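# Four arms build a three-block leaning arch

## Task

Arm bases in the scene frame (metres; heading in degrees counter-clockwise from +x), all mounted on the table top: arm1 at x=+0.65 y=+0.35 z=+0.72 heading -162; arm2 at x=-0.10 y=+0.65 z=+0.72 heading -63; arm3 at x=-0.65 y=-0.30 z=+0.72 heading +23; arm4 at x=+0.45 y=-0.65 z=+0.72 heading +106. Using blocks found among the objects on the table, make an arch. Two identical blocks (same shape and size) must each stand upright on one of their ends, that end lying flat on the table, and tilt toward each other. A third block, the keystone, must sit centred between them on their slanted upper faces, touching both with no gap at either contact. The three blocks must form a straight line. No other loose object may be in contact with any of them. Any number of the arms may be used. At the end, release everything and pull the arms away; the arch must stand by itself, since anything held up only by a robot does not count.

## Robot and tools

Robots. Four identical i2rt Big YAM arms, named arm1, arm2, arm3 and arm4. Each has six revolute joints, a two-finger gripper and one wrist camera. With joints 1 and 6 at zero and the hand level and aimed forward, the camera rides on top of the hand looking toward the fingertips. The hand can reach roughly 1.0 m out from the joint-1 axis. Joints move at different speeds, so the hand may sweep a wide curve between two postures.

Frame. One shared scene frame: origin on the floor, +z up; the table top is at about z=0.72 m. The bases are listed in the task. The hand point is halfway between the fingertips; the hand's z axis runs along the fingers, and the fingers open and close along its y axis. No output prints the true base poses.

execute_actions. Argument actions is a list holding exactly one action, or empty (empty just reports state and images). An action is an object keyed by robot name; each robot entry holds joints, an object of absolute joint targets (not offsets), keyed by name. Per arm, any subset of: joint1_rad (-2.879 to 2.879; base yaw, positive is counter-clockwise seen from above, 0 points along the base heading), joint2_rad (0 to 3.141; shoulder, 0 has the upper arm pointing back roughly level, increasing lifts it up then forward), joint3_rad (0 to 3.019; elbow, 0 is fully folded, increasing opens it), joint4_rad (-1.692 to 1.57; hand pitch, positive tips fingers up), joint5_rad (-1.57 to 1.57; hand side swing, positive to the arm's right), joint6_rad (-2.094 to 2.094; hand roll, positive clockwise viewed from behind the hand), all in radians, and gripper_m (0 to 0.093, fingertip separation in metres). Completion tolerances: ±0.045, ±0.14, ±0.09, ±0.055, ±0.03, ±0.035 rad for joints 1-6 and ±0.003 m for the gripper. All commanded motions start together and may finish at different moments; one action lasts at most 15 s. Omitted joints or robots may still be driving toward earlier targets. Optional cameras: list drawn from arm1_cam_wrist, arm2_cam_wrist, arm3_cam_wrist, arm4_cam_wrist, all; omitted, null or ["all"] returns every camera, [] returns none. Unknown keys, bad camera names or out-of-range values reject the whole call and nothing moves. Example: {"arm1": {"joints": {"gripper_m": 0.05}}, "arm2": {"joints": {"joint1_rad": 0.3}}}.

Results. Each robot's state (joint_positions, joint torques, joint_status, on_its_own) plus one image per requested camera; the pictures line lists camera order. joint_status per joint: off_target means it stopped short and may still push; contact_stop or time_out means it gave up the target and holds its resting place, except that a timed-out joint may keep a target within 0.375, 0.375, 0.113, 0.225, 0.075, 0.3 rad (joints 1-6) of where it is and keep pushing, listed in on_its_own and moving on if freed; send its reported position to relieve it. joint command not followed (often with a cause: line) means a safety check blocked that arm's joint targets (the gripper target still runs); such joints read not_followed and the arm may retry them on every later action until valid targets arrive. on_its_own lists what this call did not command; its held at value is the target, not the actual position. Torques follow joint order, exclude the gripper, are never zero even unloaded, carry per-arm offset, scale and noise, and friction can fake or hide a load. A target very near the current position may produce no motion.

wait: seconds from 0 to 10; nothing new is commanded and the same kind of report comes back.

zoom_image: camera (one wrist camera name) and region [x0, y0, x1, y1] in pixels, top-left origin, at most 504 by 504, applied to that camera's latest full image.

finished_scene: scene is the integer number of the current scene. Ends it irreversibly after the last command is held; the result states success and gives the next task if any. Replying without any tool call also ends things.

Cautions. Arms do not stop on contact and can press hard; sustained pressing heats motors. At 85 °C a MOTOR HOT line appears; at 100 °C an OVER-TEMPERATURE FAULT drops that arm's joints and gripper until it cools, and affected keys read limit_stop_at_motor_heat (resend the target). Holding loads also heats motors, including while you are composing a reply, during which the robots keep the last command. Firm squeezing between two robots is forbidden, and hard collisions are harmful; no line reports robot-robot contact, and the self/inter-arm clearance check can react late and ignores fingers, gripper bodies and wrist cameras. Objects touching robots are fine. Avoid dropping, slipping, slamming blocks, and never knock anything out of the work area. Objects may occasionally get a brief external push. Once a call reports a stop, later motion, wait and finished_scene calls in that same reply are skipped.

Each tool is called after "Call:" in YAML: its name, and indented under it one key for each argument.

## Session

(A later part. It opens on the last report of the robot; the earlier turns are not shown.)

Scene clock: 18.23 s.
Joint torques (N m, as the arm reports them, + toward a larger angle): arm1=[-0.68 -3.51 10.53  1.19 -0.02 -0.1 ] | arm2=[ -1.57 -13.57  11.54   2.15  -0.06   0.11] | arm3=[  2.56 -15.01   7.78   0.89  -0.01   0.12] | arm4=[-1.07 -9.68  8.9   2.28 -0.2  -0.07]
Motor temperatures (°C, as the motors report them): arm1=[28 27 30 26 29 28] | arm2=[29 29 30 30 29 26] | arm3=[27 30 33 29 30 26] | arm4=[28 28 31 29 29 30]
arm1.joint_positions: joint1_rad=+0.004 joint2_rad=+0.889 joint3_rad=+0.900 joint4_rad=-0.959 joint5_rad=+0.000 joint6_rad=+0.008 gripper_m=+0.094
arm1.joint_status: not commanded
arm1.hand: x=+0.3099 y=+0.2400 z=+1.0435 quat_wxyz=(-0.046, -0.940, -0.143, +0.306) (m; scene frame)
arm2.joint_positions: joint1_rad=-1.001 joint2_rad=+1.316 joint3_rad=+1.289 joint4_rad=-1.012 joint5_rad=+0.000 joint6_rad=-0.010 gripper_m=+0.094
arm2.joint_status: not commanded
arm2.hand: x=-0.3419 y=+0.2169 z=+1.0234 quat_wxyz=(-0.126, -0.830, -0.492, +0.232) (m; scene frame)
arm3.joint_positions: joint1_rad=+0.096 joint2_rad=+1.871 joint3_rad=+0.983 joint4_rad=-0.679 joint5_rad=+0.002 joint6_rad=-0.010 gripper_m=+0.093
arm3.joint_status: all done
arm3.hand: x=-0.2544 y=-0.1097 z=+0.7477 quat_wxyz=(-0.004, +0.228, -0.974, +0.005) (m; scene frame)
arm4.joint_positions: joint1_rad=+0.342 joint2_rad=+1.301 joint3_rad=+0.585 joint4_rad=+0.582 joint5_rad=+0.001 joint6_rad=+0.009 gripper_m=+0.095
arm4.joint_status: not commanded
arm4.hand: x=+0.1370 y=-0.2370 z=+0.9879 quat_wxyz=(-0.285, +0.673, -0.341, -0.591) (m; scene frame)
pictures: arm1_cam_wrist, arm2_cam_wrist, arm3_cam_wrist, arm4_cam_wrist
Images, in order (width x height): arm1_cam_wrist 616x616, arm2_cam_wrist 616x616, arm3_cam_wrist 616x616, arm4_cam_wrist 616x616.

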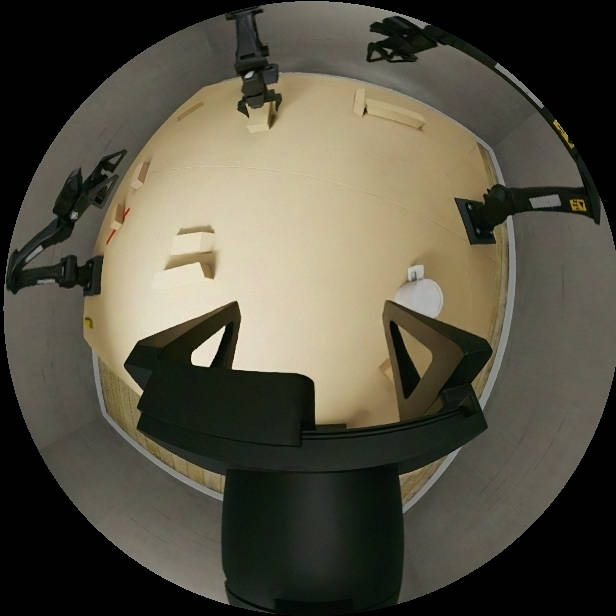

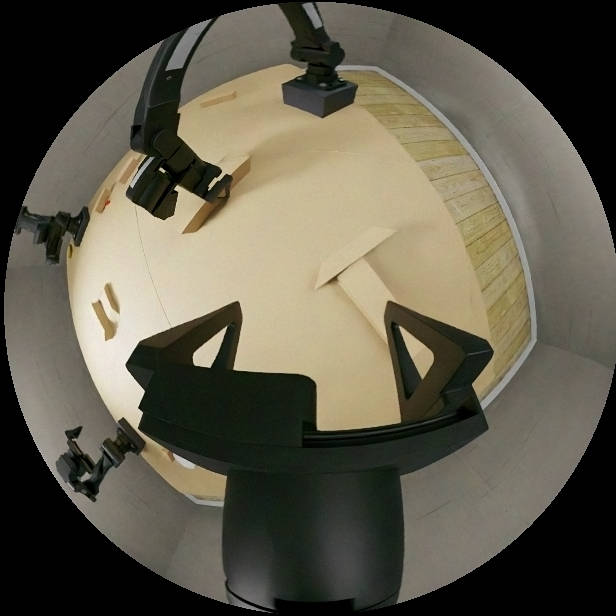

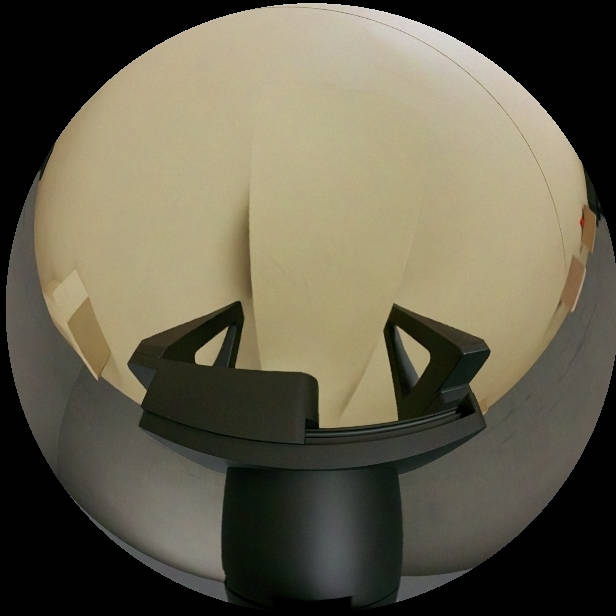

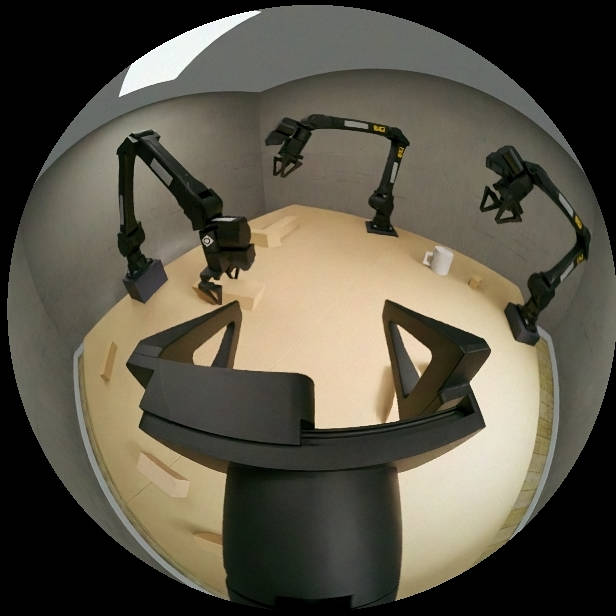

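Call:
execute_actions:
  actions:
    - {"arm3":{"joints":{"gripper_m":0.03}}}
  cameras: ["arm2_cam_wrist","arm4_cam_wrist"]

Call:
zoom_image:
  camera: "arm2_cam_wrist"
  region: [150, 130, 450, 380]

Call:
zoom_image:
  camera: "arm4_cam_wrist"
  region: [120, 180, 420, 430]

Scene clock: 19.10 s.
Joint torques (N m, as the arm reports them, + toward a larger angle): arm1=[-0.47 -3.46 10.49  1.17 -0.01 -0.1 ] | arm2=[ -1.53 -13.68  11.5    2.11  -0.06   0.1 ] | arm3=[  2.88 -15.84   7.84   0.92  -0.04   0.11] | arm4=[-1.7  -9.86  8.89  2.33 -0.26 -0.06]
Motor temperatures (°C, as the motors report them): arm1=[28 27 30 26 29 28] | arm2=[29 29 30 30 29 26] | arm3=[27 30 33 29 30 26] | arm4=[28 28 31 29 29 30]
arm1.joint_positions: joint1_rad=+0.004 joint2_rad=+0.889 joint3_rad=+0.900 joint4_rad=-0.959 joint5_rad=+0.000 joint6_rad=+0.008 gripper_m=+0.094
arm1.joint_status: not commanded
arm1.hand: x=+0.3099 y=+0.2400 z=+1.0435 quat_wxyz=(-0.046, -0.940, -0.143, +0.306) (m; scene frame)
arm2.joint_positions: joint1_rad=-1.001 joint2_rad=+1.316 joint3_rad=+1.289 joint4_rad=-1.012 joint5_rad=+0.000 joint6_rad=-0.010 gripper_m=+0.094
arm2.joint_status: not commanded
arm2.hand: x=-0.3419 y=+0.2169 z=+1.0234 quat_wxyz=(-0.126, -0.830, -0.492, +0.232) (m; scene frame)
arm3.joint_positions: joint1_rad=+0.098 joint2_rad=+1.871 joint3_rad=+0.983 joint4_rad=-0.677 joint5_rad=+0.002 joint6_rad=-0.008 gripper_m=+0.062
arm3.joint_status: gripper_m off_target (ended at +0.062, target +0.030)
arm3.hand: x=-0.2542 y=-0.1090 z=+0.7477 quat_wxyz=(-0.005, +0.228, -0.974, +0.005) (m; scene frame)
arm4.joint_positions: joint1_rad=+0.342 joint2_rad=+1.301 joint3_rad=+0.585 joint4_rad=+0.582 joint5_rad=+0.001 joint6_rad=+0.009 gripper_m=+0.095
arm4.joint_status: not commanded
arm4.hand: x=+0.1370 y=-0.2370 z=+0.9879 quat_wxyz=(-0.285, +0.673, -0.341, -0.591) (m; scene frame)
pictures: arm2_cam_wrist, arm4_cam_wrist
Images, in order (width x height): arm2_cam_wrist 616x616, arm4_cam_wrist 616x616.

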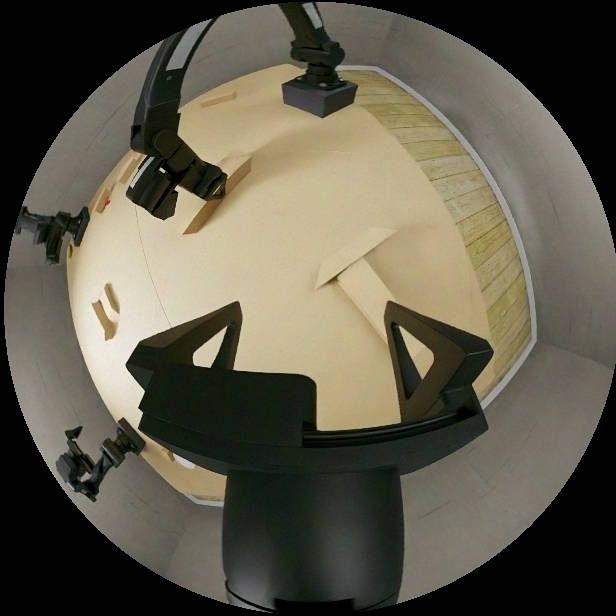

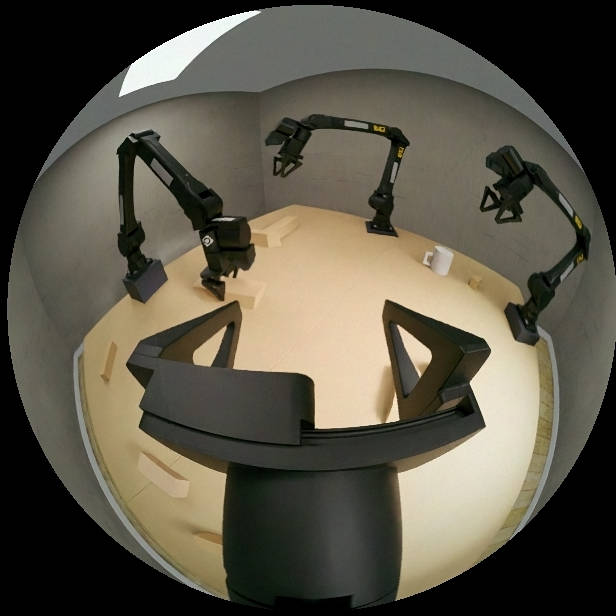

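Region (150, 130, 450, 380) of arm2_cam_wrist's 616x616 image, scaled by 1.680, with more detail than that image has.

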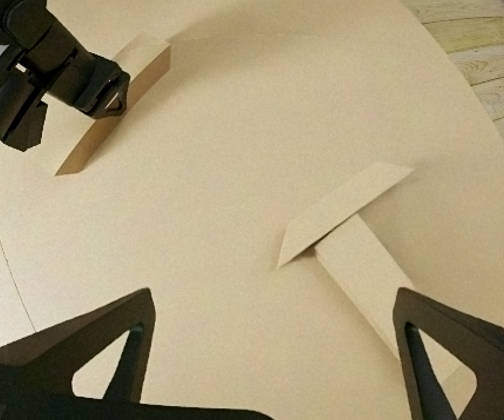

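Region (120, 180, 420, 430) of arm4_cam_wrist's 616x616 image, scaled by 1.680, with more detail than that image has.

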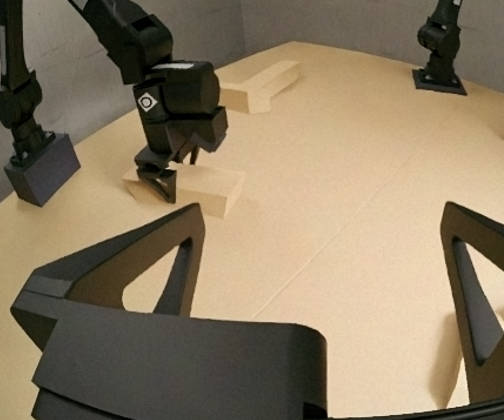

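Call:
execute_actions:
  actions:
    - {"arm3":{"joints":{"joint2_rad":1.70,"joint3_rad":0.95}}}
  cameras: []

Call:
execute_actions:
  actions:
    - {"arm3":{"joints":{"joint1_rad":0.119,"joint2_rad":1.95,"joint3_rad":1.1,"joint4_rad":0.5,"joint6_rad":0}}}
  cameras: ["arm4_cam_wrist","arm3_cam_wrist"]

Scene clock: 21.67 s.
Joint torques (N m, as the arm reports them, + toward a larger angle): arm1=[-0.45 -3.56 10.46  1.2  -0.03 -0.1 ] | arm2=[ -1.51 -13.74  11.52   2.07  -0.07   0.1 ] | arm3=[  2.65 -15.24   7.96   0.92  -0.09   0.09] | arm4=[-1.19 -9.72  8.97  2.32 -0.23 -0.07]
Motor temperatures (°C, as the motors report them): arm1=[28 27 30 26 29 28] | arm2=[29 30 30 30 29 26] | arm3=[27 30 34 29 30 26] | arm4=[28 28 31 29 29 30]
arm1.joint_positions: joint1_rad=+0.004 joint2_rad=+0.889 joint3_rad=+0.900 joint4_rad=-0.959 joint5_rad=+0.000 joint6_rad=+0.008 gripper_m=+0.094
arm1.joint_status: not commanded
arm1.hand: x=+0.3099 y=+0.2400 z=+1.0435 quat_wxyz=(-0.046, -0.940, -0.143, +0.306) (m; scene frame)
arm2.joint_positions: joint1_rad=-1.001 joint2_rad=+1.316 joint3_rad=+1.289 joint4_rad=-1.012 joint5_rad=+0.000 joint6_rad=-0.010 gripper_m=+0.094
arm2.joint_status: not commanded
arm2.hand: x=-0.3419 y=+0.2169 z=+1.0234 quat_wxyz=(-0.126, -0.830, -0.492, +0.232) (m; scene frame)
arm3.joint_positions: joint1_rad=+0.098 joint2_rad=+1.721 joint3_rad=+0.936 joint4_rad=-0.673 joint5_rad=+0.002 joint6_rad=-0.008 gripper_m=+0.062
arm3.joint_status: all done
arm3.hand: x=-0.2523 y=-0.1076 z=+0.7983 quat_wxyz=(-0.058, +0.227, -0.972, -0.007) (m; scene frame)
arm4.joint_positions: joint1_rad=+0.342 joint2_rad=+1.301 joint3_rad=+0.585 joint4_rad=+0.582 joint5_rad=+0.001 joint6_rad=+0.009 gripper_m=+0.095
arm4.joint_status: not commanded
arm4.hand: x=+0.1370 y=-0.2370 z=+0.9879 quat_wxyz=(-0.285, +0.673, -0.341, -0.591) (m; scene frame)
pictures: none
No camera images: the call's "cameras" was empty. Leave "cameras" out to get every camera's image.

Scene clock: 24.80 s.
Joint torques (N m, as the arm reports them, + toward a larger angle): arm1=[-0.52 -3.34 10.49  1.19 -0.02 -0.1 ] | arm2=[ -1.5  -13.65  11.55   2.06  -0.07   0.11] | arm3=[  2.79 -16.56  11.34   4.23   0.2    0.09] | arm4=[-1.21 -9.87  8.85  2.17 -0.2  -0.04]
Motor temperatures (°C, as the motors report them): arm1=[28 27 30 26 29 28] | arm2=[29 30 30 30 29 26] | arm3=[27 30 34 29 30 26] | arm4=[28 28 31 29 29 30]
arm1.joint_positions: joint1_rad=+0.004 joint2_rad=+0.889 joint3_rad=+0.900 joint4_rad=-0.959 joint5_rad=+0.000 joint6_rad=+0.008 gripper_m=+0.094
arm1.joint_status: not commanded
arm1.hand: x=+0.3099 y=+0.2400 z=+1.0435 quat_wxyz=(-0.046, -0.940, -0.143, +0.306) (m; scene frame)
arm2.joint_positions: joint1_rad=-1.001 joint2_rad=+1.316 joint3_rad=+1.289 joint4_rad=-1.012 joint5_rad=+0.000 joint6_rad=-0.010 gripper_m=+0.094
arm2.joint_status: not commanded
arm2.hand: x=-0.3419 y=+0.2169 z=+1.0234 quat_wxyz=(-0.126, -0.830, -0.492, +0.232) (m; scene frame)
arm3.joint_positions: joint1_rad=+0.106 joint2_rad=+1.957 joint3_rad=+1.051 joint4_rad=+0.443 joint5_rad=-0.003 joint6_rad=-0.006 gripper_m=+0.060
arm3.joint_status: joint4_rad time_out (moved +1.115 of +1.173); the others done
arm3.on_its_own: joint4_rad reads +0.443 and still pushes toward +0.500 since a time_out
arm3.hand: x=-0.0402 y=+0.0032 z=+0.8629 quat_wxyz=(-0.514, +0.199, -0.826, -0.116) (m; scene frame)
arm4.joint_positions: joint1_rad=+0.342 joint2_rad=+1.301 joint3_rad=+0.585 joint4_rad=+0.582 joint5_rad=+0.001 joint6_rad=+0.009 gripper_m=+0.095
arm4.joint_status: not commanded
arm4.hand: x=+0.1370 y=-0.2370 z=+0.9879 quat_wxyz=(-0.285, +0.673, -0.341, -0.591) (m; scene frame)
pictures: arm3_cam_wrist, arm4_cam_wrist
Images, in order (width x height): arm3_cam_wrist 616x616, arm4_cam_wrist 616x616.

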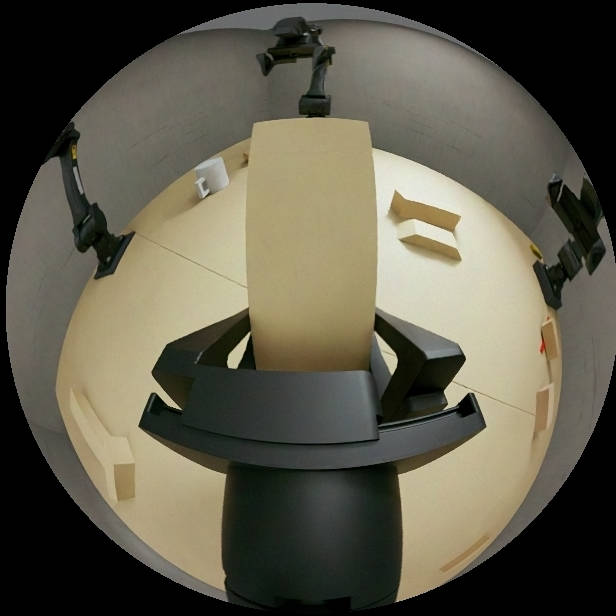

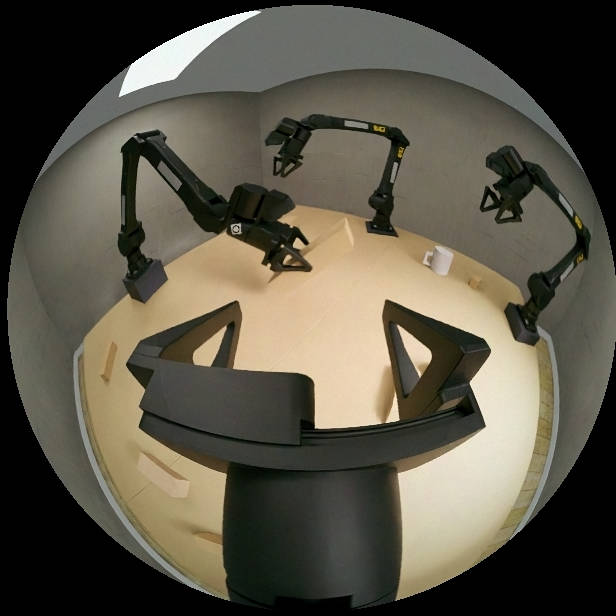

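Call:
execute_actions:
  actions:
    - {"arm3":{"joints":{"joint4_rad":0.72}},"arm2":{"joints":{"joint1_rad":-1.297,"joint2_rad":1.575,"joint3_rad":1.219,"joint4_rad":-1.229,"joint6_rad":-1.03}}}
  cameras: ["arm2_cam_wrist","arm4_cam_wrist"]

Scene clock: 27.50 s.
Joint torques (N m, as the arm reports them, + toward a larger angle): arm1=[-0.53 -3.42 10.47  1.19 -0.02 -0.09] | arm2=[ -0.69 -16.33  10.19   0.04  -0.16  -0.14] | arm3=[  2.38 -16.76  11.37   4.3    0.21   0.07] | arm4=[ -1.11 -10.16   8.92   2.24  -0.22  -0.04]
Motor temperatures (°C, as the motors report them): arm1=[28 27 30 26 29 28] | arm2=[29 30 30 30 29 26] | arm3=[27 30 34 29 30 26] | arm4=[28 28 31 29 29 30]
arm1.joint_positions: joint1_rad=+0.004 joint2_rad=+0.889 joint3_rad=+0.900 joint4_rad=-0.959 joint5_rad=+0.000 joint6_rad=+0.008 gripper_m=+0.094
arm1.joint_status: not commanded
arm1.hand: x=+0.3099 y=+0.2400 z=+1.0435 quat_wxyz=(-0.046, -0.940, -0.143, +0.306) (m; scene frame)
arm2.joint_positions: joint1_rad=-1.306 joint2_rad=+1.588 joint3_rad=+1.204 joint4_rad=-1.222 joint5_rad=+0.000 joint6_rad=-1.018 gripper_m=+0.094
arm2.joint_status: all done
arm2.hand: x=-0.4214 y=+0.3502 z=+0.8519 quat_wxyz=(+0.004, -0.633, -0.774, -0.015) (m; scene frame)
arm3.joint_positions: joint1_rad=+0.106 joint2_rad=+1.963 joint3_rad=+1.051 joint4_rad=+0.660 joint5_rad=-0.003 joint6_rad=-0.006 gripper_m=+0.060
arm3.joint_status: joint4_rad time_out (moved +0.217 of +0.277)
arm3.on_its_own: joint4_rad reads +0.660 and still pushes toward +0.720 since a time_out
arm3.hand: x=-0.0240 y=+0.0117 z=+0.9090 quat_wxyz=(-0.598, +0.186, -0.768, -0.135) (m; scene frame)
arm4.joint_positions: joint1_rad=+0.342 joint2_rad=+1.301 joint3_rad=+0.585 joint4_rad=+0.582 joint5_rad=+0.001 joint6_rad=+0.009 gripper_m=+0.095
arm4.joint_status: not commanded
arm4.hand: x=+0.1370 y=-0.2370 z=+0.9879 quat_wxyz=(-0.285, +0.673, -0.341, -0.591) (m; scene frame)
pictures: arm2_cam_wrist, arm4_cam_wrist
Images, in order (width x height): arm2_cam_wrist 616x616, arm4_cam_wrist 616x616.

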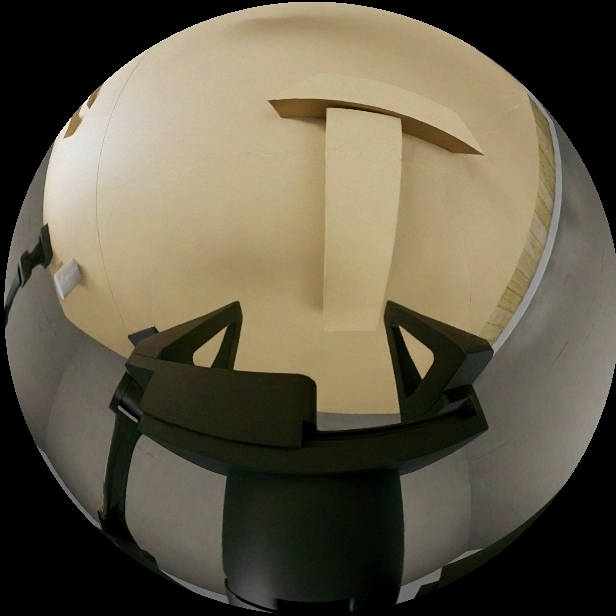

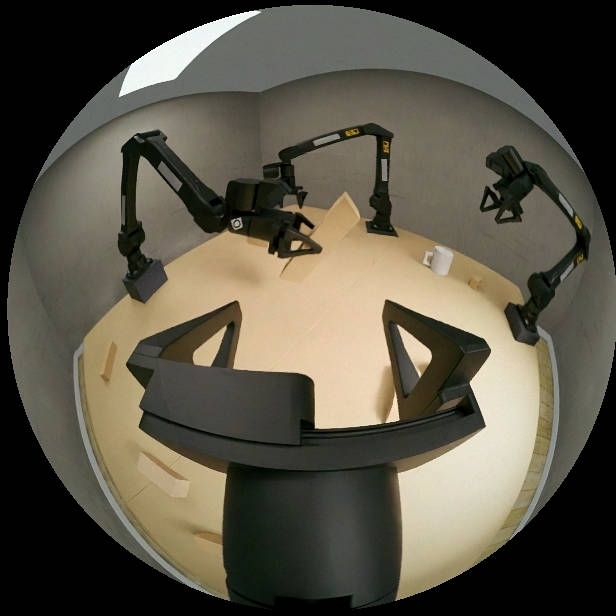

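Call:
execute_actions:
  actions:
    - {"arm3":{"joints":{"joint4_rad":0.74}},"arm2":{"joints":{"joint1_rad":-1.297,"joint2_rad":1.74,"joint3_rad":1.32,"joint4_rad":-1.15}}}
  cameras: ["arm2_cam_wrist"]

Scene clock: 29.80 s.
Joint torques (N m, as the arm reports them, + toward a larger angle): arm1=[-0.48 -3.45 10.47  1.17 -0.02 -0.11] | arm2=[ -0.8  -16.19  10.93   0.65  -0.16  -0.14] | arm3=[  2.68 -17.2   11.43   4.34   0.18   0.08] | arm4=[ -1.   -10.31   8.91   2.07  -0.18  -0.05]
Motor temperatures (°C, as the motors report them): arm1=[28 27 31 26 29 28] | arm2=[29 30 30 30 29 26] | arm3=[27 30 35 29 30 26] | arm4=[28 28 31 29 29 30]
arm1.joint_positions: joint1_rad=+0.004 joint2_rad=+0.889 joint3_rad=+0.900 joint4_rad=-0.959 joint5_rad=+0.000 joint6_rad=+0.008 gripper_m=+0.094
arm1.joint_status: not commanded
arm1.hand: x=+0.3099 y=+0.2400 z=+1.0435 quat_wxyz=(-0.046, -0.940, -0.143, +0.306) (m; scene frame)
arm2.joint_positions: joint1_rad=-1.306 joint2_rad=+1.727 joint3_rad=+1.295 joint4_rad=-1.154 joint5_rad=+0.000 joint6_rad=-1.019 gripper_m=+0.094
arm2.joint_status: all done
arm2.hand: x=-0.4576 y=+0.3169 z=+0.8213 quat_wxyz=(+0.005, -0.633, -0.774, -0.005) (m; scene frame)
arm3.joint_positions: joint1_rad=+0.106 joint2_rad=+1.963 joint3_rad=+1.051 joint4_rad=+0.679 joint5_rad=-0.003 joint6_rad=-0.006 gripper_m=+0.060
arm3.joint_status: joint4_rad time_out (moved +0.020 of +0.080)
arm3.on_its_own: joint4_rad reads +0.679 and still pushes toward +0.740 since a time_out
arm3.hand: x=-0.0230 y=+0.0123 z=+0.9137 quat_wxyz=(-0.606, +0.185, -0.762, -0.137) (m; scene frame)
arm4.joint_positions: joint1_rad=+0.342 joint2_rad=+1.301 joint3_rad=+0.585 joint4_rad=+0.582 joint5_rad=+0.001 joint6_rad=+0.009 gripper_m=+0.095
arm4.joint_status: not commanded
arm4.hand: x=+0.1370 y=-0.2370 z=+0.9879 quat_wxyz=(-0.285, +0.673, -0.341, -0.591) (m; scene frame)
pictures: arm2_cam_wrist
Images, in order (width x height): arm2_cam_wrist 616x616.

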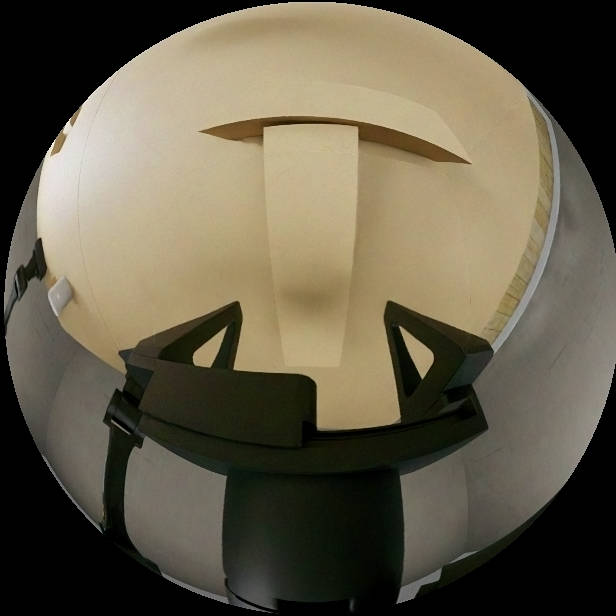

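Call:
execute_actions:
  actions:
    - {"arm3":{"joints":{"joint4_rad":0.69}},"arm2":{"joints":{"joint2_rad":1.825,"joint3_rad":1.252,"joint4_rad":-1.005}}}
  cameras: []

Call:
execute_actions:
  actions:
    - {"arm2":{"joints":{"gripper_m":0.03}}}
  cameras: ["arm2_cam_wrist"]

Scene clock: 30.97 s.
Joint torques (N m, as the arm reports them, + toward a larger angle): arm1=[-0.49 -3.43 10.51  1.2  -0.02 -0.1 ] | arm2=[ -0.74 -16.73   8.68   0.88  -0.15  -0.14] | arm3=[  1.77 -16.71  11.62   2.34   0.22   0.08] | arm4=[ -1.32 -10.37   8.99   2.22  -0.23  -0.04]
Motor temperatures (°C, as the motors report them): arm1=[28 27 31 26 29 28] | arm2=[29 30 30 30 29 26] | arm3=[27 30 35 29 30 26] | arm4=[28 28 32 29 29 30]
arm1.joint_positions: joint1_rad=+0.004 joint2_rad=+0.889 joint3_rad=+0.900 joint4_rad=-0.959 joint5_rad=+0.000 joint6_rad=+0.008 gripper_m=+0.094
arm1.joint_status: not commanded
arm1.hand: x=+0.3099 y=+0.2400 z=+1.0435 quat_wxyz=(-0.046, -0.940, -0.143, +0.306) (m; scene frame)
arm2.joint_positions: joint1_rad=-1.306 joint2_rad=+1.813 joint3_rad=+1.248 joint4_rad=-1.015 joint5_rad=+0.000 joint6_rad=-1.019 gripper_m=+0.094
arm2.joint_status: all done
arm2.hand: x=-0.4642 y=+0.3116 z=+0.7649 quat_wxyz=(+0.006, -0.633, -0.774, -0.002) (m; scene frame)
arm3.joint_positions: joint1_rad=+0.106 joint2_rad=+1.963 joint3_rad=+1.051 joint4_rad=+0.679 joint5_rad=-0.003 joint6_rad=-0.006 gripper_m=+0.060
arm3.joint_status: all done
arm3.hand: x=-0.0230 y=+0.0123 z=+0.9137 quat_wxyz=(-0.606, +0.185, -0.762, -0.137) (m; scene frame)
arm4.joint_positions: joint1_rad=+0.342 joint2_rad=+1.301 joint3_rad=+0.585 joint4_rad=+0.582 joint5_rad=+0.001 joint6_rad=+0.009 gripper_m=+0.095
arm4.joint_status: not commanded
arm4.hand: x=+0.1370 y=-0.2370 z=+0.9879 quat_wxyz=(-0.285, +0.673, -0.341, -0.591) (m; scene frame)
pictures: none
No camera images: the call's "cameras" was empty. Leave "cameras" out to get every camera's image.

Scene clock: 31.60 s.
Joint torques (N m, as the arm reports them, + toward a larger angle): arm1=[-0.5  -3.48 10.54  1.2  -0.02 -0.09] | arm2=[ -0.86 -17.14   8.68   0.79  -0.12  -0.11] | arm3=[  2.05 -17.62  11.51   2.28   0.22   0.08] | arm4=[-1.05 -9.61  8.94  2.23 -0.17 -0.06]
Motor temperatures (°C, as the motors report them): arm1=[28 27 31 26 29 28] | arm2=[29 30 30 30 29 26] | arm3=[27 30 35 29 30 26] | arm4=[28 28 32 29 29 30]
arm1.joint_positions: joint1_rad=+0.004 joint2_rad=+0.889 joint3_rad=+0.900 joint4_rad=-0.959 joint5_rad=+0.000 joint6_rad=+0.008 gripper_m=+0.094
arm1.joint_status: not commanded
arm1.hand: x=+0.3099 y=+0.2400 z=+1.0435 quat_wxyz=(-0.046, -0.940, -0.143, +0.306) (m; scene frame)
arm2.joint_positions: joint1_rad=-1.305 joint2_rad=+1.813 joint3_rad=+1.246 joint4_rad=-1.013 joint5_rad=-0.001 joint6_rad=-1.020 gripper_m=+0.060
arm2.joint_status: gripper_m off_target (ended at +0.060, target +0.030)
arm2.hand: x=-0.4637 y=+0.3111 z=+0.7645 quat_wxyz=(+0.006, -0.632, -0.775, -0.002) (m; scene frame)
arm3.joint_positions: joint1_rad=+0.106 joint2_rad=+1.963 joint3_rad=+1.051 joint4_rad=+0.679 joint5_rad=-0.003 joint6_rad=-0.006 gripper_m=+0.060
arm3.joint_status: not commanded
arm3.hand: x=-0.0230 y=+0.0123 z=+0.9137 quat_wxyz=(-0.606, +0.185, -0.762, -0.137) (m; scene frame)
arm4.joint_positions: joint1_rad=+0.342 joint2_rad=+1.301 joint3_rad=+0.585 joint4_rad=+0.582 joint5_rad=+0.001 joint6_rad=+0.009 gripper_m=+0.095
arm4.joint_status: not commanded
arm4.hand: x=+0.1370 y=-0.2370 z=+0.9879 quat_wxyz=(-0.285, +0.673, -0.341, -0.591) (m; scene frame)
pictures: arm2_cam_wrist
Images, in order (width x height): arm2_cam_wrist 616x616.

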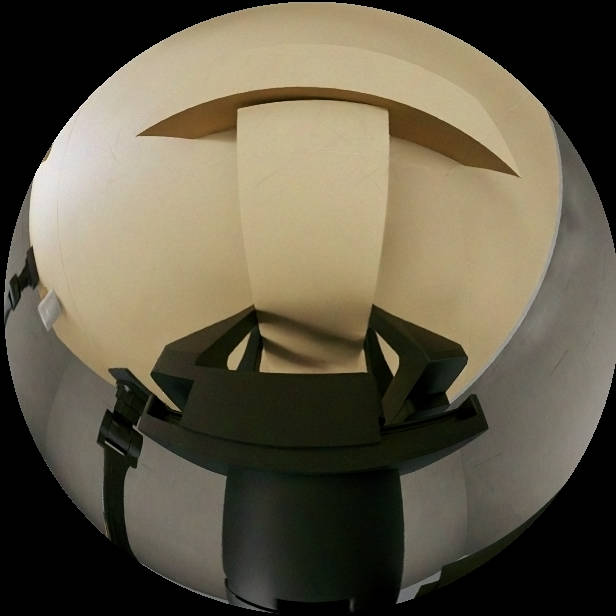

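Call:
execute_actions:
  actions:
    - {"arm2":{"joints":{"joint2_rad":1.55,"joint3_rad":1.25,"joint4_rad":-1.25}},"arm3":{"joints":{"joint2_rad":1.55}},"arm1":{"joints":{"joint1_rad":0.7}}}
  cameras: []

Call:
execute_actions:
  actions:
    - {"arm2":{"joints":{"joint1_rad":0.21,"joint2_rad":1.75,"joint3_rad":1.47,"joint4_rad":-1.3,"joint6_rad":-1.31}}}
  cameras: ["arm2_cam_wrist","arm4_cam_wrist","arm1_cam_wrist"]

Scene clock: 33.53 s.
Joint torques (N m, as the arm reports them, + toward a larger angle): arm1=[ 0.22 -3.55 10.47  1.18 -0.01 -0.08] | arm2=[ -0.88 -14.58  11.42   0.16  -0.14  -0.12] | arm3=[  1.88 -15.36  13.68   2.67   0.2    0.1 ] | arm4=[-0.97 -9.86  8.94  2.25 -0.2  -0.03]
Motor temperatures (°C, as the motors report them): arm1=[28 27 31 26 29 28] | arm2=[29 30 30 30 29 26] | arm3=[27 31 35 29 30 26] | arm4=[28 28 32 29 29 30]
arm1.joint_positions: joint1_rad=+0.696 joint2_rad=+0.889 joint3_rad=+0.900 joint4_rad=-0.959 joint5_rad=+0.000 joint6_rad=+0.008 gripper_m=+0.094
arm1.joint_status: all done
arm1.hand: x=+0.4587 y=+0.0455 z=+1.0418 quat_wxyz=(-0.145, -0.836, -0.454, +0.271) (m; scene frame)
arm2.joint_positions: joint1_rad=-1.305 joint2_rad=+1.548 joint3_rad=+1.222 joint4_rad=-1.243 joint5_rad=+0.000 joint6_rad=-1.020 gripper_m=+0.060
arm2.joint_status: all done
arm2.hand: x=-0.4221 y=+0.3484 z=+0.8758 quat_wxyz=(+0.006, -0.632, -0.775, +0.004) (m; scene frame)
arm3.joint_positions: joint1_rad=+0.106 joint2_rad=+1.571 joint3_rad=+1.051 joint4_rad=+0.668 joint5_rad=-0.003 joint6_rad=-0.006 gripper_m=+0.060
arm3.joint_status: all done
arm3.hand: x=-0.0585 y=-0.0025 z=+1.1735 quat_wxyz=(-0.739, +0.155, -0.633, -0.168) (m; scene frame)
arm4.joint_positions: joint1_rad=+0.342 joint2_rad=+1.301 joint3_rad=+0.585 joint4_rad=+0.582 joint5_rad=+0.001 joint6_rad=+0.009 gripper_m=+0.095
arm4.joint_status: not commanded
arm4.hand: x=+0.1370 y=-0.2370 z=+0.9879 quat_wxyz=(-0.285, +0.673, -0.341, -0.591) (m; scene frame)
pictures: none
No camera images: the call's "cameras" was empty. Leave "cameras" out to get every camera's image.

Scene clock: 35.37 s.
Joint torques (N m, as the arm reports them, + toward a larger angle): arm1=[ 0.36 -3.53 10.52  1.16  0.   -0.09] | arm2=[ -2.25 -20.89  12.35  -0.19  -0.1   -0.14] | arm3=[  2.56 -15.88  13.72   2.59   0.23   0.11] | arm4=[ -1.31 -10.18   8.98   2.18  -0.22  -0.05]
Motor temperatures (°C, as the motors report them): arm1=[28 27 31 26 29 28] | arm2=[29 30 31 30 29 26] | arm3=[27 31 36 29 30 26] | arm4=[28 28 32 29 29 30]
arm1.joint_positions: joint1_rad=+0.696 joint2_rad=+0.889 joint3_rad=+0.900 joint4_rad=-0.959 joint5_rad=+0.000 joint6_rad=+0.008 gripper_m=+0.094
arm1.joint_status: not commanded
arm1.hand: x=+0.4587 y=+0.0455 z=+1.0418 quat_wxyz=(-0.145, -0.836, -0.454, +0.271) (m; scene frame)
arm2.joint_positions: joint1_rad=+0.217 joint2_rad=+1.772 joint3_rad=+1.427 joint4_rad=-1.290 joint5_rad=-0.002 joint6_rad=-1.299 gripper_m=+0.060
arm2.joint_status: all done
arm2.hand: x=+0.2301 y=+0.2643 z=+0.8378 quat_wxyz=(+0.020, +0.214, -0.976, -0.032) (m; scene frame)
arm3.joint_positions: joint1_rad=+0.106 joint2_rad=+1.571 joint3_rad=+1.051 joint4_rad=+0.668 joint5_rad=-0.003 joint6_rad=-0.006 gripper_m=+0.060
arm3.joint_status: not commanded
arm3.hand: x=-0.0585 y=-0.0025 z=+1.1735 quat_wxyz=(-0.739, +0.155, -0.633, -0.168) (m; scene frame)
arm4.joint_positions: joint1_rad=+0.342 joint2_rad=+1.301 joint3_rad=+0.585 joint4_rad=+0.582 joint5_rad=+0.001 joint6_rad=+0.009 gripper_m=+0.095
arm4.joint_status: not commanded
arm4.hand: x=+0.1370 y=-0.2370 z=+0.9879 quat_wxyz=(-0.285, +0.673, -0.341, -0.591) (m; scene frame)
pictures: arm1_cam_wrist, arm2_cam_wrist, arm4_cam_wrist
Images, in order (width x height): arm1_cam_wrist 616x616, arm2_cam_wrist 616x616, arm4_cam_wrist 616x616.

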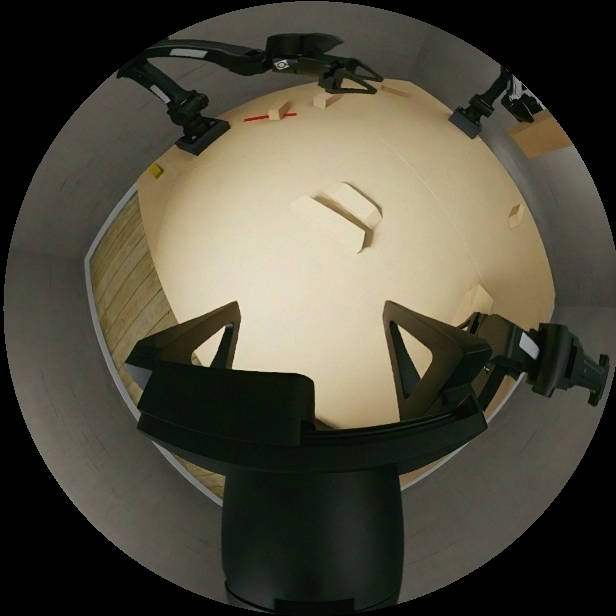

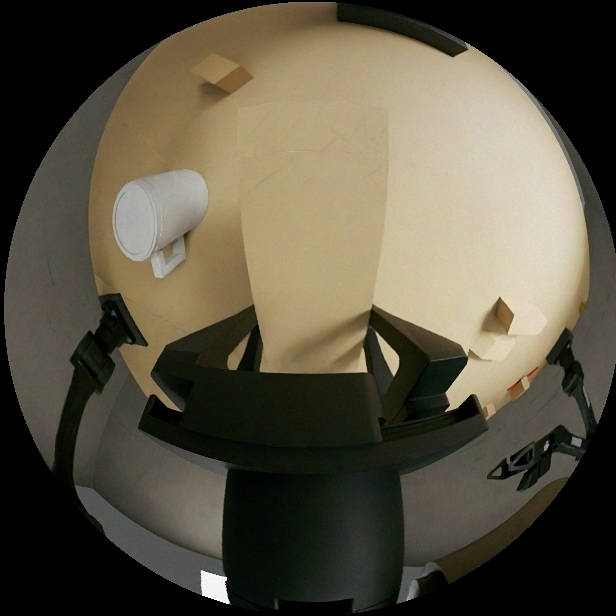

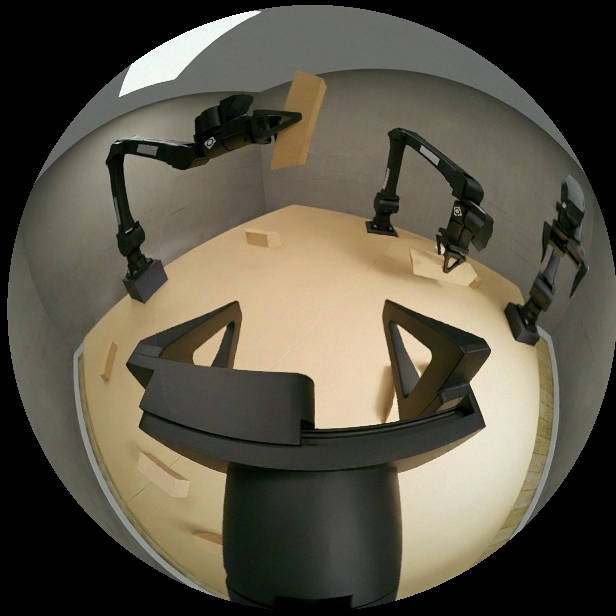

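Call:
execute_actions:
  actions:
    - {"arm2":{"joints":{"joint2_rad":1.94,"joint3_rad":1.51,"joint4_rad":-1.12}}}
  cameras: ["arm4_cam_wrist"]

Scene clock: 36.83 s.
Joint torques (N m, as the arm reports them, + toward a larger angle): arm1=[ 0.14 -3.58 10.46  1.18  0.   -0.09] | arm2=[ -2.18 -21.03  11.48   0.73  -0.16  -0.13] | arm3=[  2.5  -15.3   13.75   2.64   0.2    0.06] | arm4=[ -1.32 -10.31   8.87   2.11  -0.22  -0.07]
Motor temperatures (°C, as the motors report them): arm1=[28 27 31 26 29 28] | arm2=[29 30 31 30 29 26] | arm3=[27 31 36 29 30 26] | arm4=[28 28 32 29 29 30]
arm1.joint_positions: joint1_rad=+0.696 joint2_rad=+0.889 joint3_rad=+0.900 joint4_rad=-0.959 joint5_rad=+0.000 joint6_rad=+0.008 gripper_m=+0.094
arm1.joint_status: not commanded
arm1.hand: x=+0.4587 y=+0.0455 z=+1.0418 quat_wxyz=(-0.145, -0.836, -0.454, +0.271) (m; scene frame)
arm2.joint_positions: joint1_rad=+0.217 joint2_rad=+1.937 joint3_rad=+1.471 joint4_rad=-1.127 joint5_rad=+0.000 joint6_rad=-1.300 gripper_m=+0.060
arm2.joint_status: all done
arm2.hand: x=+0.2605 y=+0.2274 z=+0.7660 quat_wxyz=(+0.011, +0.215, -0.977, -0.013) (m; scene frame)
arm3.joint_positions: joint1_rad=+0.106 joint2_rad=+1.571 joint3_rad=+1.051 joint4_rad=+0.668 joint5_rad=-0.003 joint6_rad=-0.006 gripper_m=+0.060
arm3.joint_status: not commanded
arm3.hand: x=-0.0585 y=-0.0025 z=+1.1735 quat_wxyz=(-0.739, +0.155, -0.633, -0.168) (m; scene frame)
arm4.joint_positions: joint1_rad=+0.342 joint2_rad=+1.301 joint3_rad=+0.585 joint4_rad=+0.582 joint5_rad=+0.001 joint6_rad=+0.009 gripper_m=+0.095
arm4.joint_status: not commanded
arm4.hand: x=+0.1370 y=-0.2370 z=+0.9879 quat_wxyz=(-0.285, +0.673, -0.341, -0.591) (m; scene frame)
pictures: arm4_cam_wrist
Images, in order (width x height): arm4_cam_wrist 616x616.

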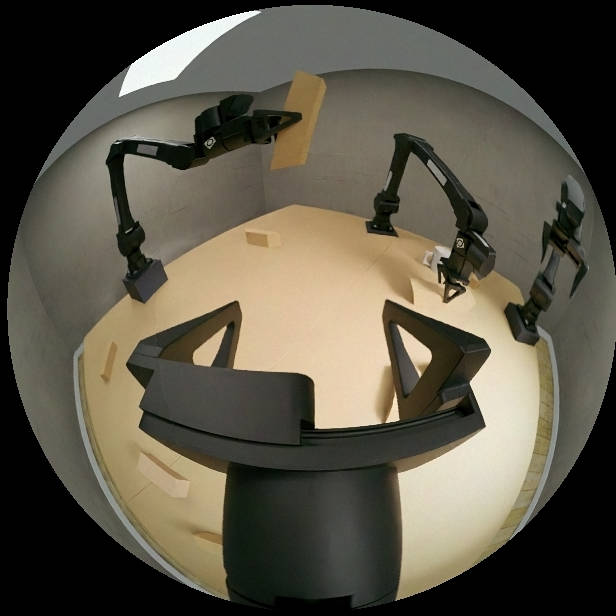

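Call:
execute_actions:
  actions:
    - {"arm2":{"joints":{"gripper_m":0.093}}}
  cameras: []

Call:
execute_actions:
  actions:
    - {"arm2":{"joints":{"joint2_rad":1.6,"joint3_rad":1.35,"joint4_rad":-1.3}}}
  cameras: []

Call:
execute_actions:
  actions:
    - {"arm2":{"joints":{"joint1_rad":-1.2,"joint2_rad":1.5,"joint3_rad":1.25,"joint4_rad":-1.33,"joint6_rad":0}},"arm1":{"joints":{"joint1_rad":-0.02,"joint2_rad":1.45,"joint3_rad":0.88,"joint4_rad":-1.0,"joint6_rad":-0.148}}}
  cameras: ["arm1_cam_wrist","arm2_cam_wrist"]

Scene clock: 38.00 s.
Joint torques (N m, as the arm reports them, + toward a larger angle): arm1=[ 0.34 -3.45 10.5   1.15  0.   -0.1 ] | arm2=[ -2.38 -21.1   11.43   0.69  -0.16  -0.12] | arm3=[  2.75 -15.22  13.76   2.71   0.21   0.06] | arm4=[ -1.58 -10.07   8.9    2.2   -0.23  -0.05]
Motor temperatures (°C, as the motors report them): arm1=[28 27 31 26 29 28] | arm2=[29 30 31 30 29 26] | arm3=[27 31 36 29 30 26] | arm4=[28 28 32 29 29 30]
arm1.joint_positions: joint1_rad=+0.696 joint2_rad=+0.889 joint3_rad=+0.900 joint4_rad=-0.959 joint5_rad=+0.000 joint6_rad=+0.008 gripper_m=+0.094
arm1.joint_status: not commanded
arm1.hand: x=+0.4587 y=+0.0455 z=+1.0418 quat_wxyz=(-0.145, -0.836, -0.454, +0.271) (m; scene frame)
arm2.joint_positions: joint1_rad=+0.217 joint2_rad=+1.937 joint3_rad=+1.473 joint4_rad=-1.127 joint5_rad=+0.000 joint6_rad=-1.300 gripper_m=+0.093
arm2.joint_status: all done
arm2.hand: x=+0.2613 y=+0.2265 z=+0.7669 quat_wxyz=(+0.010, +0.215, -0.977, -0.012) (m; scene frame)
arm3.joint_positions: joint1_rad=+0.106 joint2_rad=+1.571 joint3_rad=+1.051 joint4_rad=+0.668 joint5_rad=-0.003 joint6_rad=-0.006 gripper_m=+0.060
arm3.joint_status: not commanded
arm3.hand: x=-0.0585 y=-0.0025 z=+1.1735 quat_wxyz=(-0.739, +0.155, -0.633, -0.168) (m; scene frame)
arm4.joint_positions: joint1_rad=+0.342 joint2_rad=+1.301 joint3_rad=+0.585 joint4_rad=+0.582 joint5_rad=+0.001 joint6_rad=+0.009 gripper_m=+0.095
arm4.joint_status: not commanded
arm4.hand: x=+0.1370 y=-0.2370 z=+0.9879 quat_wxyz=(-0.285, +0.673, -0.341, -0.591) (m; scene frame)
pictures: none
No camera images: the call's "cameras" was empty. Leave "cameras" out to get every camera's image.

Scene clock: 39.23 s.
Joint torques (N m, as the arm reports them, + toward a larger angle): arm1=[ 0.13 -3.63 10.48  1.15  0.   -0.09] | arm2=[ -2.24 -13.21  10.29   0.16  -0.21  -0.11] | arm3=[  2.03 -15.08  13.75   2.59   0.19   0.08] | arm4=[ -1.2  -10.02   8.85   2.18  -0.19  -0.04]
Motor temperatures (°C, as the motors report them): arm1=[28 27 31 26 29 28] | arm2=[29 30 31 30 29 26] | arm3=[27 31 36 29 30 26] | arm4=[28 28 32 29 29 30]
arm1.joint_positions: joint1_rad=+0.696 joint2_rad=+0.889 joint3_rad=+0.900 joint4_rad=-0.959 joint5_rad=+0.000 joint6_rad=+0.008 gripper_m=+0.094
arm1.joint_status: not commanded
arm1.hand: x=+0.4587 y=+0.0455 z=+1.0418 quat_wxyz=(-0.145, -0.836, -0.454, +0.271) (m; scene frame)
arm2.joint_positions: joint1_rad=+0.217 joint2_rad=+1.571 joint3_rad=+1.340 joint4_rad=-1.292 joint5_rad=+0.001 joint6_rad=-1.301 gripper_m=+0.093
arm2.joint_status: all done
arm2.hand: x=+0.2081 y=+0.2901 z=+0.9004 quat_wxyz=(-0.005, +0.215, -0.976, +0.018) (m; scene frame)
arm3.joint_positions: joint1_rad=+0.106 joint2_rad=+1.571 joint3_rad=+1.051 joint4_rad=+0.668 joint5_rad=-0.003 joint6_rad=-0.006 gripper_m=+0.060
arm3.joint_status: not commanded
arm3.hand: x=-0.0585 y=-0.0025 z=+1.1735 quat_wxyz=(-0.739, +0.155, -0.633, -0.168) (m; scene frame)
arm4.joint_positions: joint1_rad=+0.342 joint2_rad=+1.301 joint3_rad=+0.585 joint4_rad=+0.582 joint5_rad=+0.001 joint6_rad=+0.009 gripper_m=+0.095
arm4.joint_status: not commanded
arm4.hand: x=+0.1370 y=-0.2370 z=+0.9879 quat_wxyz=(-0.285, +0.673, -0.341, -0.591) (m; scene frame)
pictures: none
No camera images: the call's "cameras" was empty. Leave "cameras" out to get every camera's image.

Scene clock: 41.27 s.
Joint torques (N m, as the arm reports them, + toward a larger angle): arm1=[ -0.19 -10.36   8.43  -0.63  -0.01  -0.11] | arm2=[ -1.41 -16.04   9.6    0.14  -0.08   0.13] | arm3=[  2.89 -15.52  13.72   2.74   0.19   0.06] | arm4=[ -1.98 -10.     8.92   2.25  -0.2   -0.08]
Motor temperatures (°C, as the motors report them): arm1=[28 27 31 26 29 28] | arm2=[29 30 31 30 29 26] | arm3=[27 31 37 29 30 26] | arm4=[28 28 32 29 29 30]
arm1.joint_positions: joint1_rad=-0.020 joint2_rad=+1.450 joint3_rad=+0.876 joint4_rad=-0.989 joint5_rad=+0.000 joint6_rad=-0.138 gripper_m=+0.094
arm1.joint_status: all done
arm1.hand: x=+0.3009 y=+0.2476 z=+0.8333 quat_wxyz=(+0.002, -0.978, -0.210, +0.008) (m; scene frame)
arm2.joint_positions: joint1_rad=-1.204 joint2_rad=+1.519 joint3_rad=+1.248 joint4_rad=-1.323 joint5_rad=+0.001 joint6_rad=-0.012 gripper_m=+0.093
arm2.joint_status: all done
arm2.hand: x=-0.3824 y=+0.3256 z=+0.8967 quat_wxyz=(+0.009, -0.908, -0.420, -0.005) (m; scene frame)
arm3.joint_positions: joint1_rad=+0.106 joint2_rad=+1.571 joint3_rad=+1.051 joint4_rad=+0.668 joint5_rad=-0.003 joint6_rad=-0.006 gripper_m=+0.060
arm3.joint_status: not commanded
arm3.hand: x=-0.0585 y=-0.0025 z=+1.1735 quat_wxyz=(-0.739, +0.155, -0.633, -0.168) (m; scene frame)
arm4.joint_positions: joint1_rad=+0.342 joint2_rad=+1.301 joint3_rad=+0.585 joint4_rad=+0.582 joint5_rad=+0.001 joint6_rad=+0.009 gripper_m=+0.095
arm4.joint_status: not commanded
arm4.hand: x=+0.1370 y=-0.2370 z=+0.9879 quat_wxyz=(-0.285, +0.673, -0.341, -0.591) (m; scene frame)
pictures: arm1_cam_wrist, arm2_cam_wrist
Images, in order (width x height): arm1_cam_wrist 616x616, arm2_cam_wrist 616x616.

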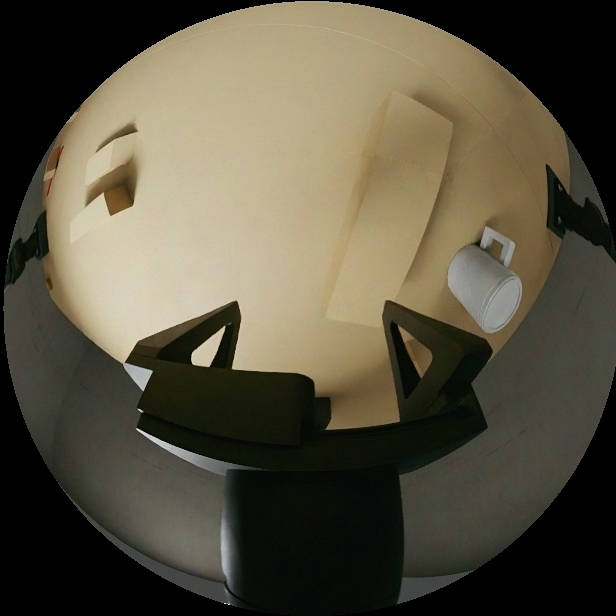

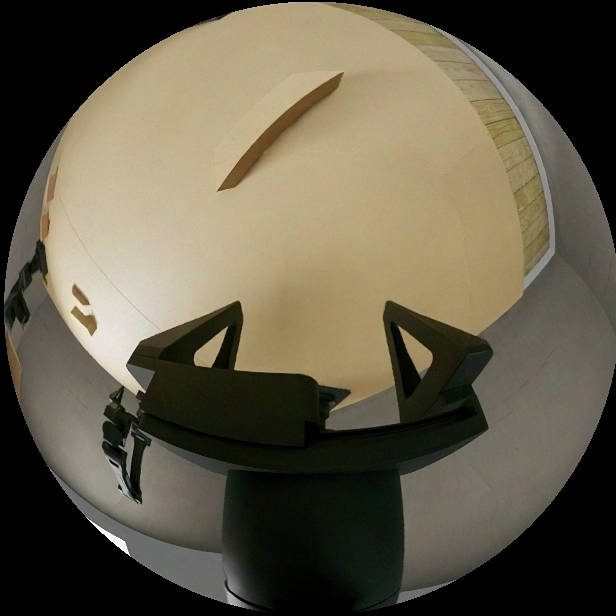

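Call:
zoom_image:
  camera: "arm1_cam_wrist"
  region: [250, 60, 550, 360]

Region (250, 60, 550, 360) of arm1_cam_wrist's 616x616 image, scaled by 1.680, with more detail than that image has.

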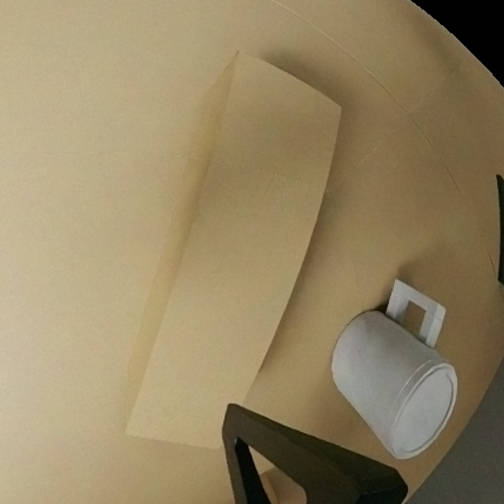

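Call:
execute_actions:
  actions:
    - {"arm2":{"joints":{"joint1_rad":-1.13,"joint2_rad":1.96,"joint3_rad":1.73,"joint4_rad":-1.312,"joint6_rad":0.83}},"arm1":{"joints":{"joint1_rad":-0.171,"joint2_rad":1.57,"joint3_rad":1.0,"joint4_rad":-1.0,"joint6_rad":-0.055}}}
  cameras: ["arm1_cam_wrist","arm2_cam_wrist"]

Scene clock: 45.03 s.
Joint torques (N m, as the arm reports them, + toward a larger angle): arm1=[  0.59 -11.69  10.97  -0.57  -0.01   0.08] | arm2=[ -1.99 -21.29  12.78   0.6    0.     0.12] | arm3=[  2.49 -15.35  13.64   2.62   0.19   0.06] | arm4=[-1.43 -9.99  9.04  2.26 -0.17 -0.05]
Motor temperatures (°C, as the motors report them): arm1=[28 27 31 26 29 28] | arm2=[29 30 31 30 29 26] | arm3=[27 31 37 29 30 26] | arm4=[28 29 32 29 29 30]
arm1.joint_positions: joint1_rad=-0.178 joint2_rad=+1.565 joint3_rad=+0.966 joint4_rad=-0.993 joint5_rad=+0.000 joint6_rad=-0.065 gripper_m=+0.094
arm1.joint_status: all done
arm1.hand: x=+0.2576 y=+0.3003 z=+0.8209 quat_wxyz=(+0.002, -0.995, -0.095, -0.006) (m; scene frame)
arm2.joint_positions: joint1_rad=-1.127 joint2_rad=+1.950 joint3_rad=+1.686 joint4_rad=-1.315 joint5_rad=+0.001 joint6_rad=+0.818 gripper_m=+0.093
arm2.joint_status: all done
arm2.hand: x=-0.4527 y=+0.1773 z=+0.8442 quat_wxyz=(+0.006, -0.998, -0.056, +0.004) (m; scene frame)
arm3.joint_positions: joint1_rad=+0.106 joint2_rad=+1.571 joint3_rad=+1.051 joint4_rad=+0.668 joint5_rad=-0.003 joint6_rad=-0.006 gripper_m=+0.060
arm3.joint_status: not commanded
arm3.hand: x=-0.0585 y=-0.0025 z=+1.1735 quat_wxyz=(-0.739, +0.155, -0.633, -0.168) (m; scene frame)
arm4.joint_positions: joint1_rad=+0.342 joint2_rad=+1.301 joint3_rad=+0.585 joint4_rad=+0.582 joint5_rad=+0.001 joint6_rad=+0.009 gripper_m=+0.095
arm4.joint_status: not commanded
arm4.hand: x=+0.1370 y=-0.2370 z=+0.9879 quat_wxyz=(-0.285, +0.673, -0.341, -0.591) (m; scene frame)
pictures: arm1_cam_wrist, arm2_cam_wrist
Images, in order (width x height): arm1_cam_wrist 616x616, arm2_cam_wrist 616x616.

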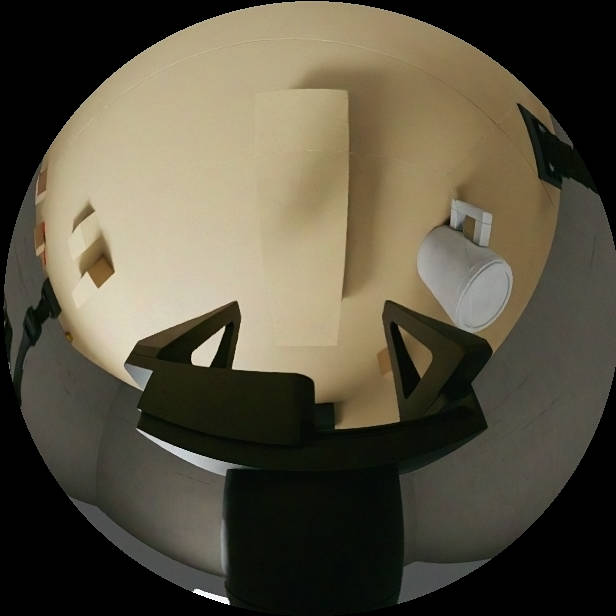

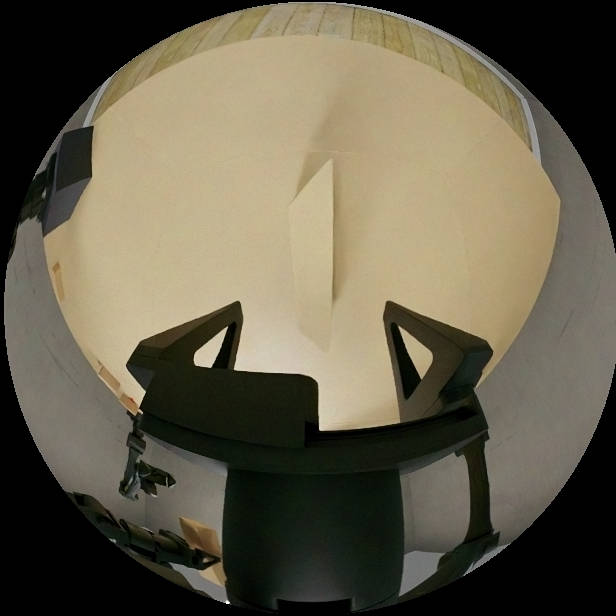

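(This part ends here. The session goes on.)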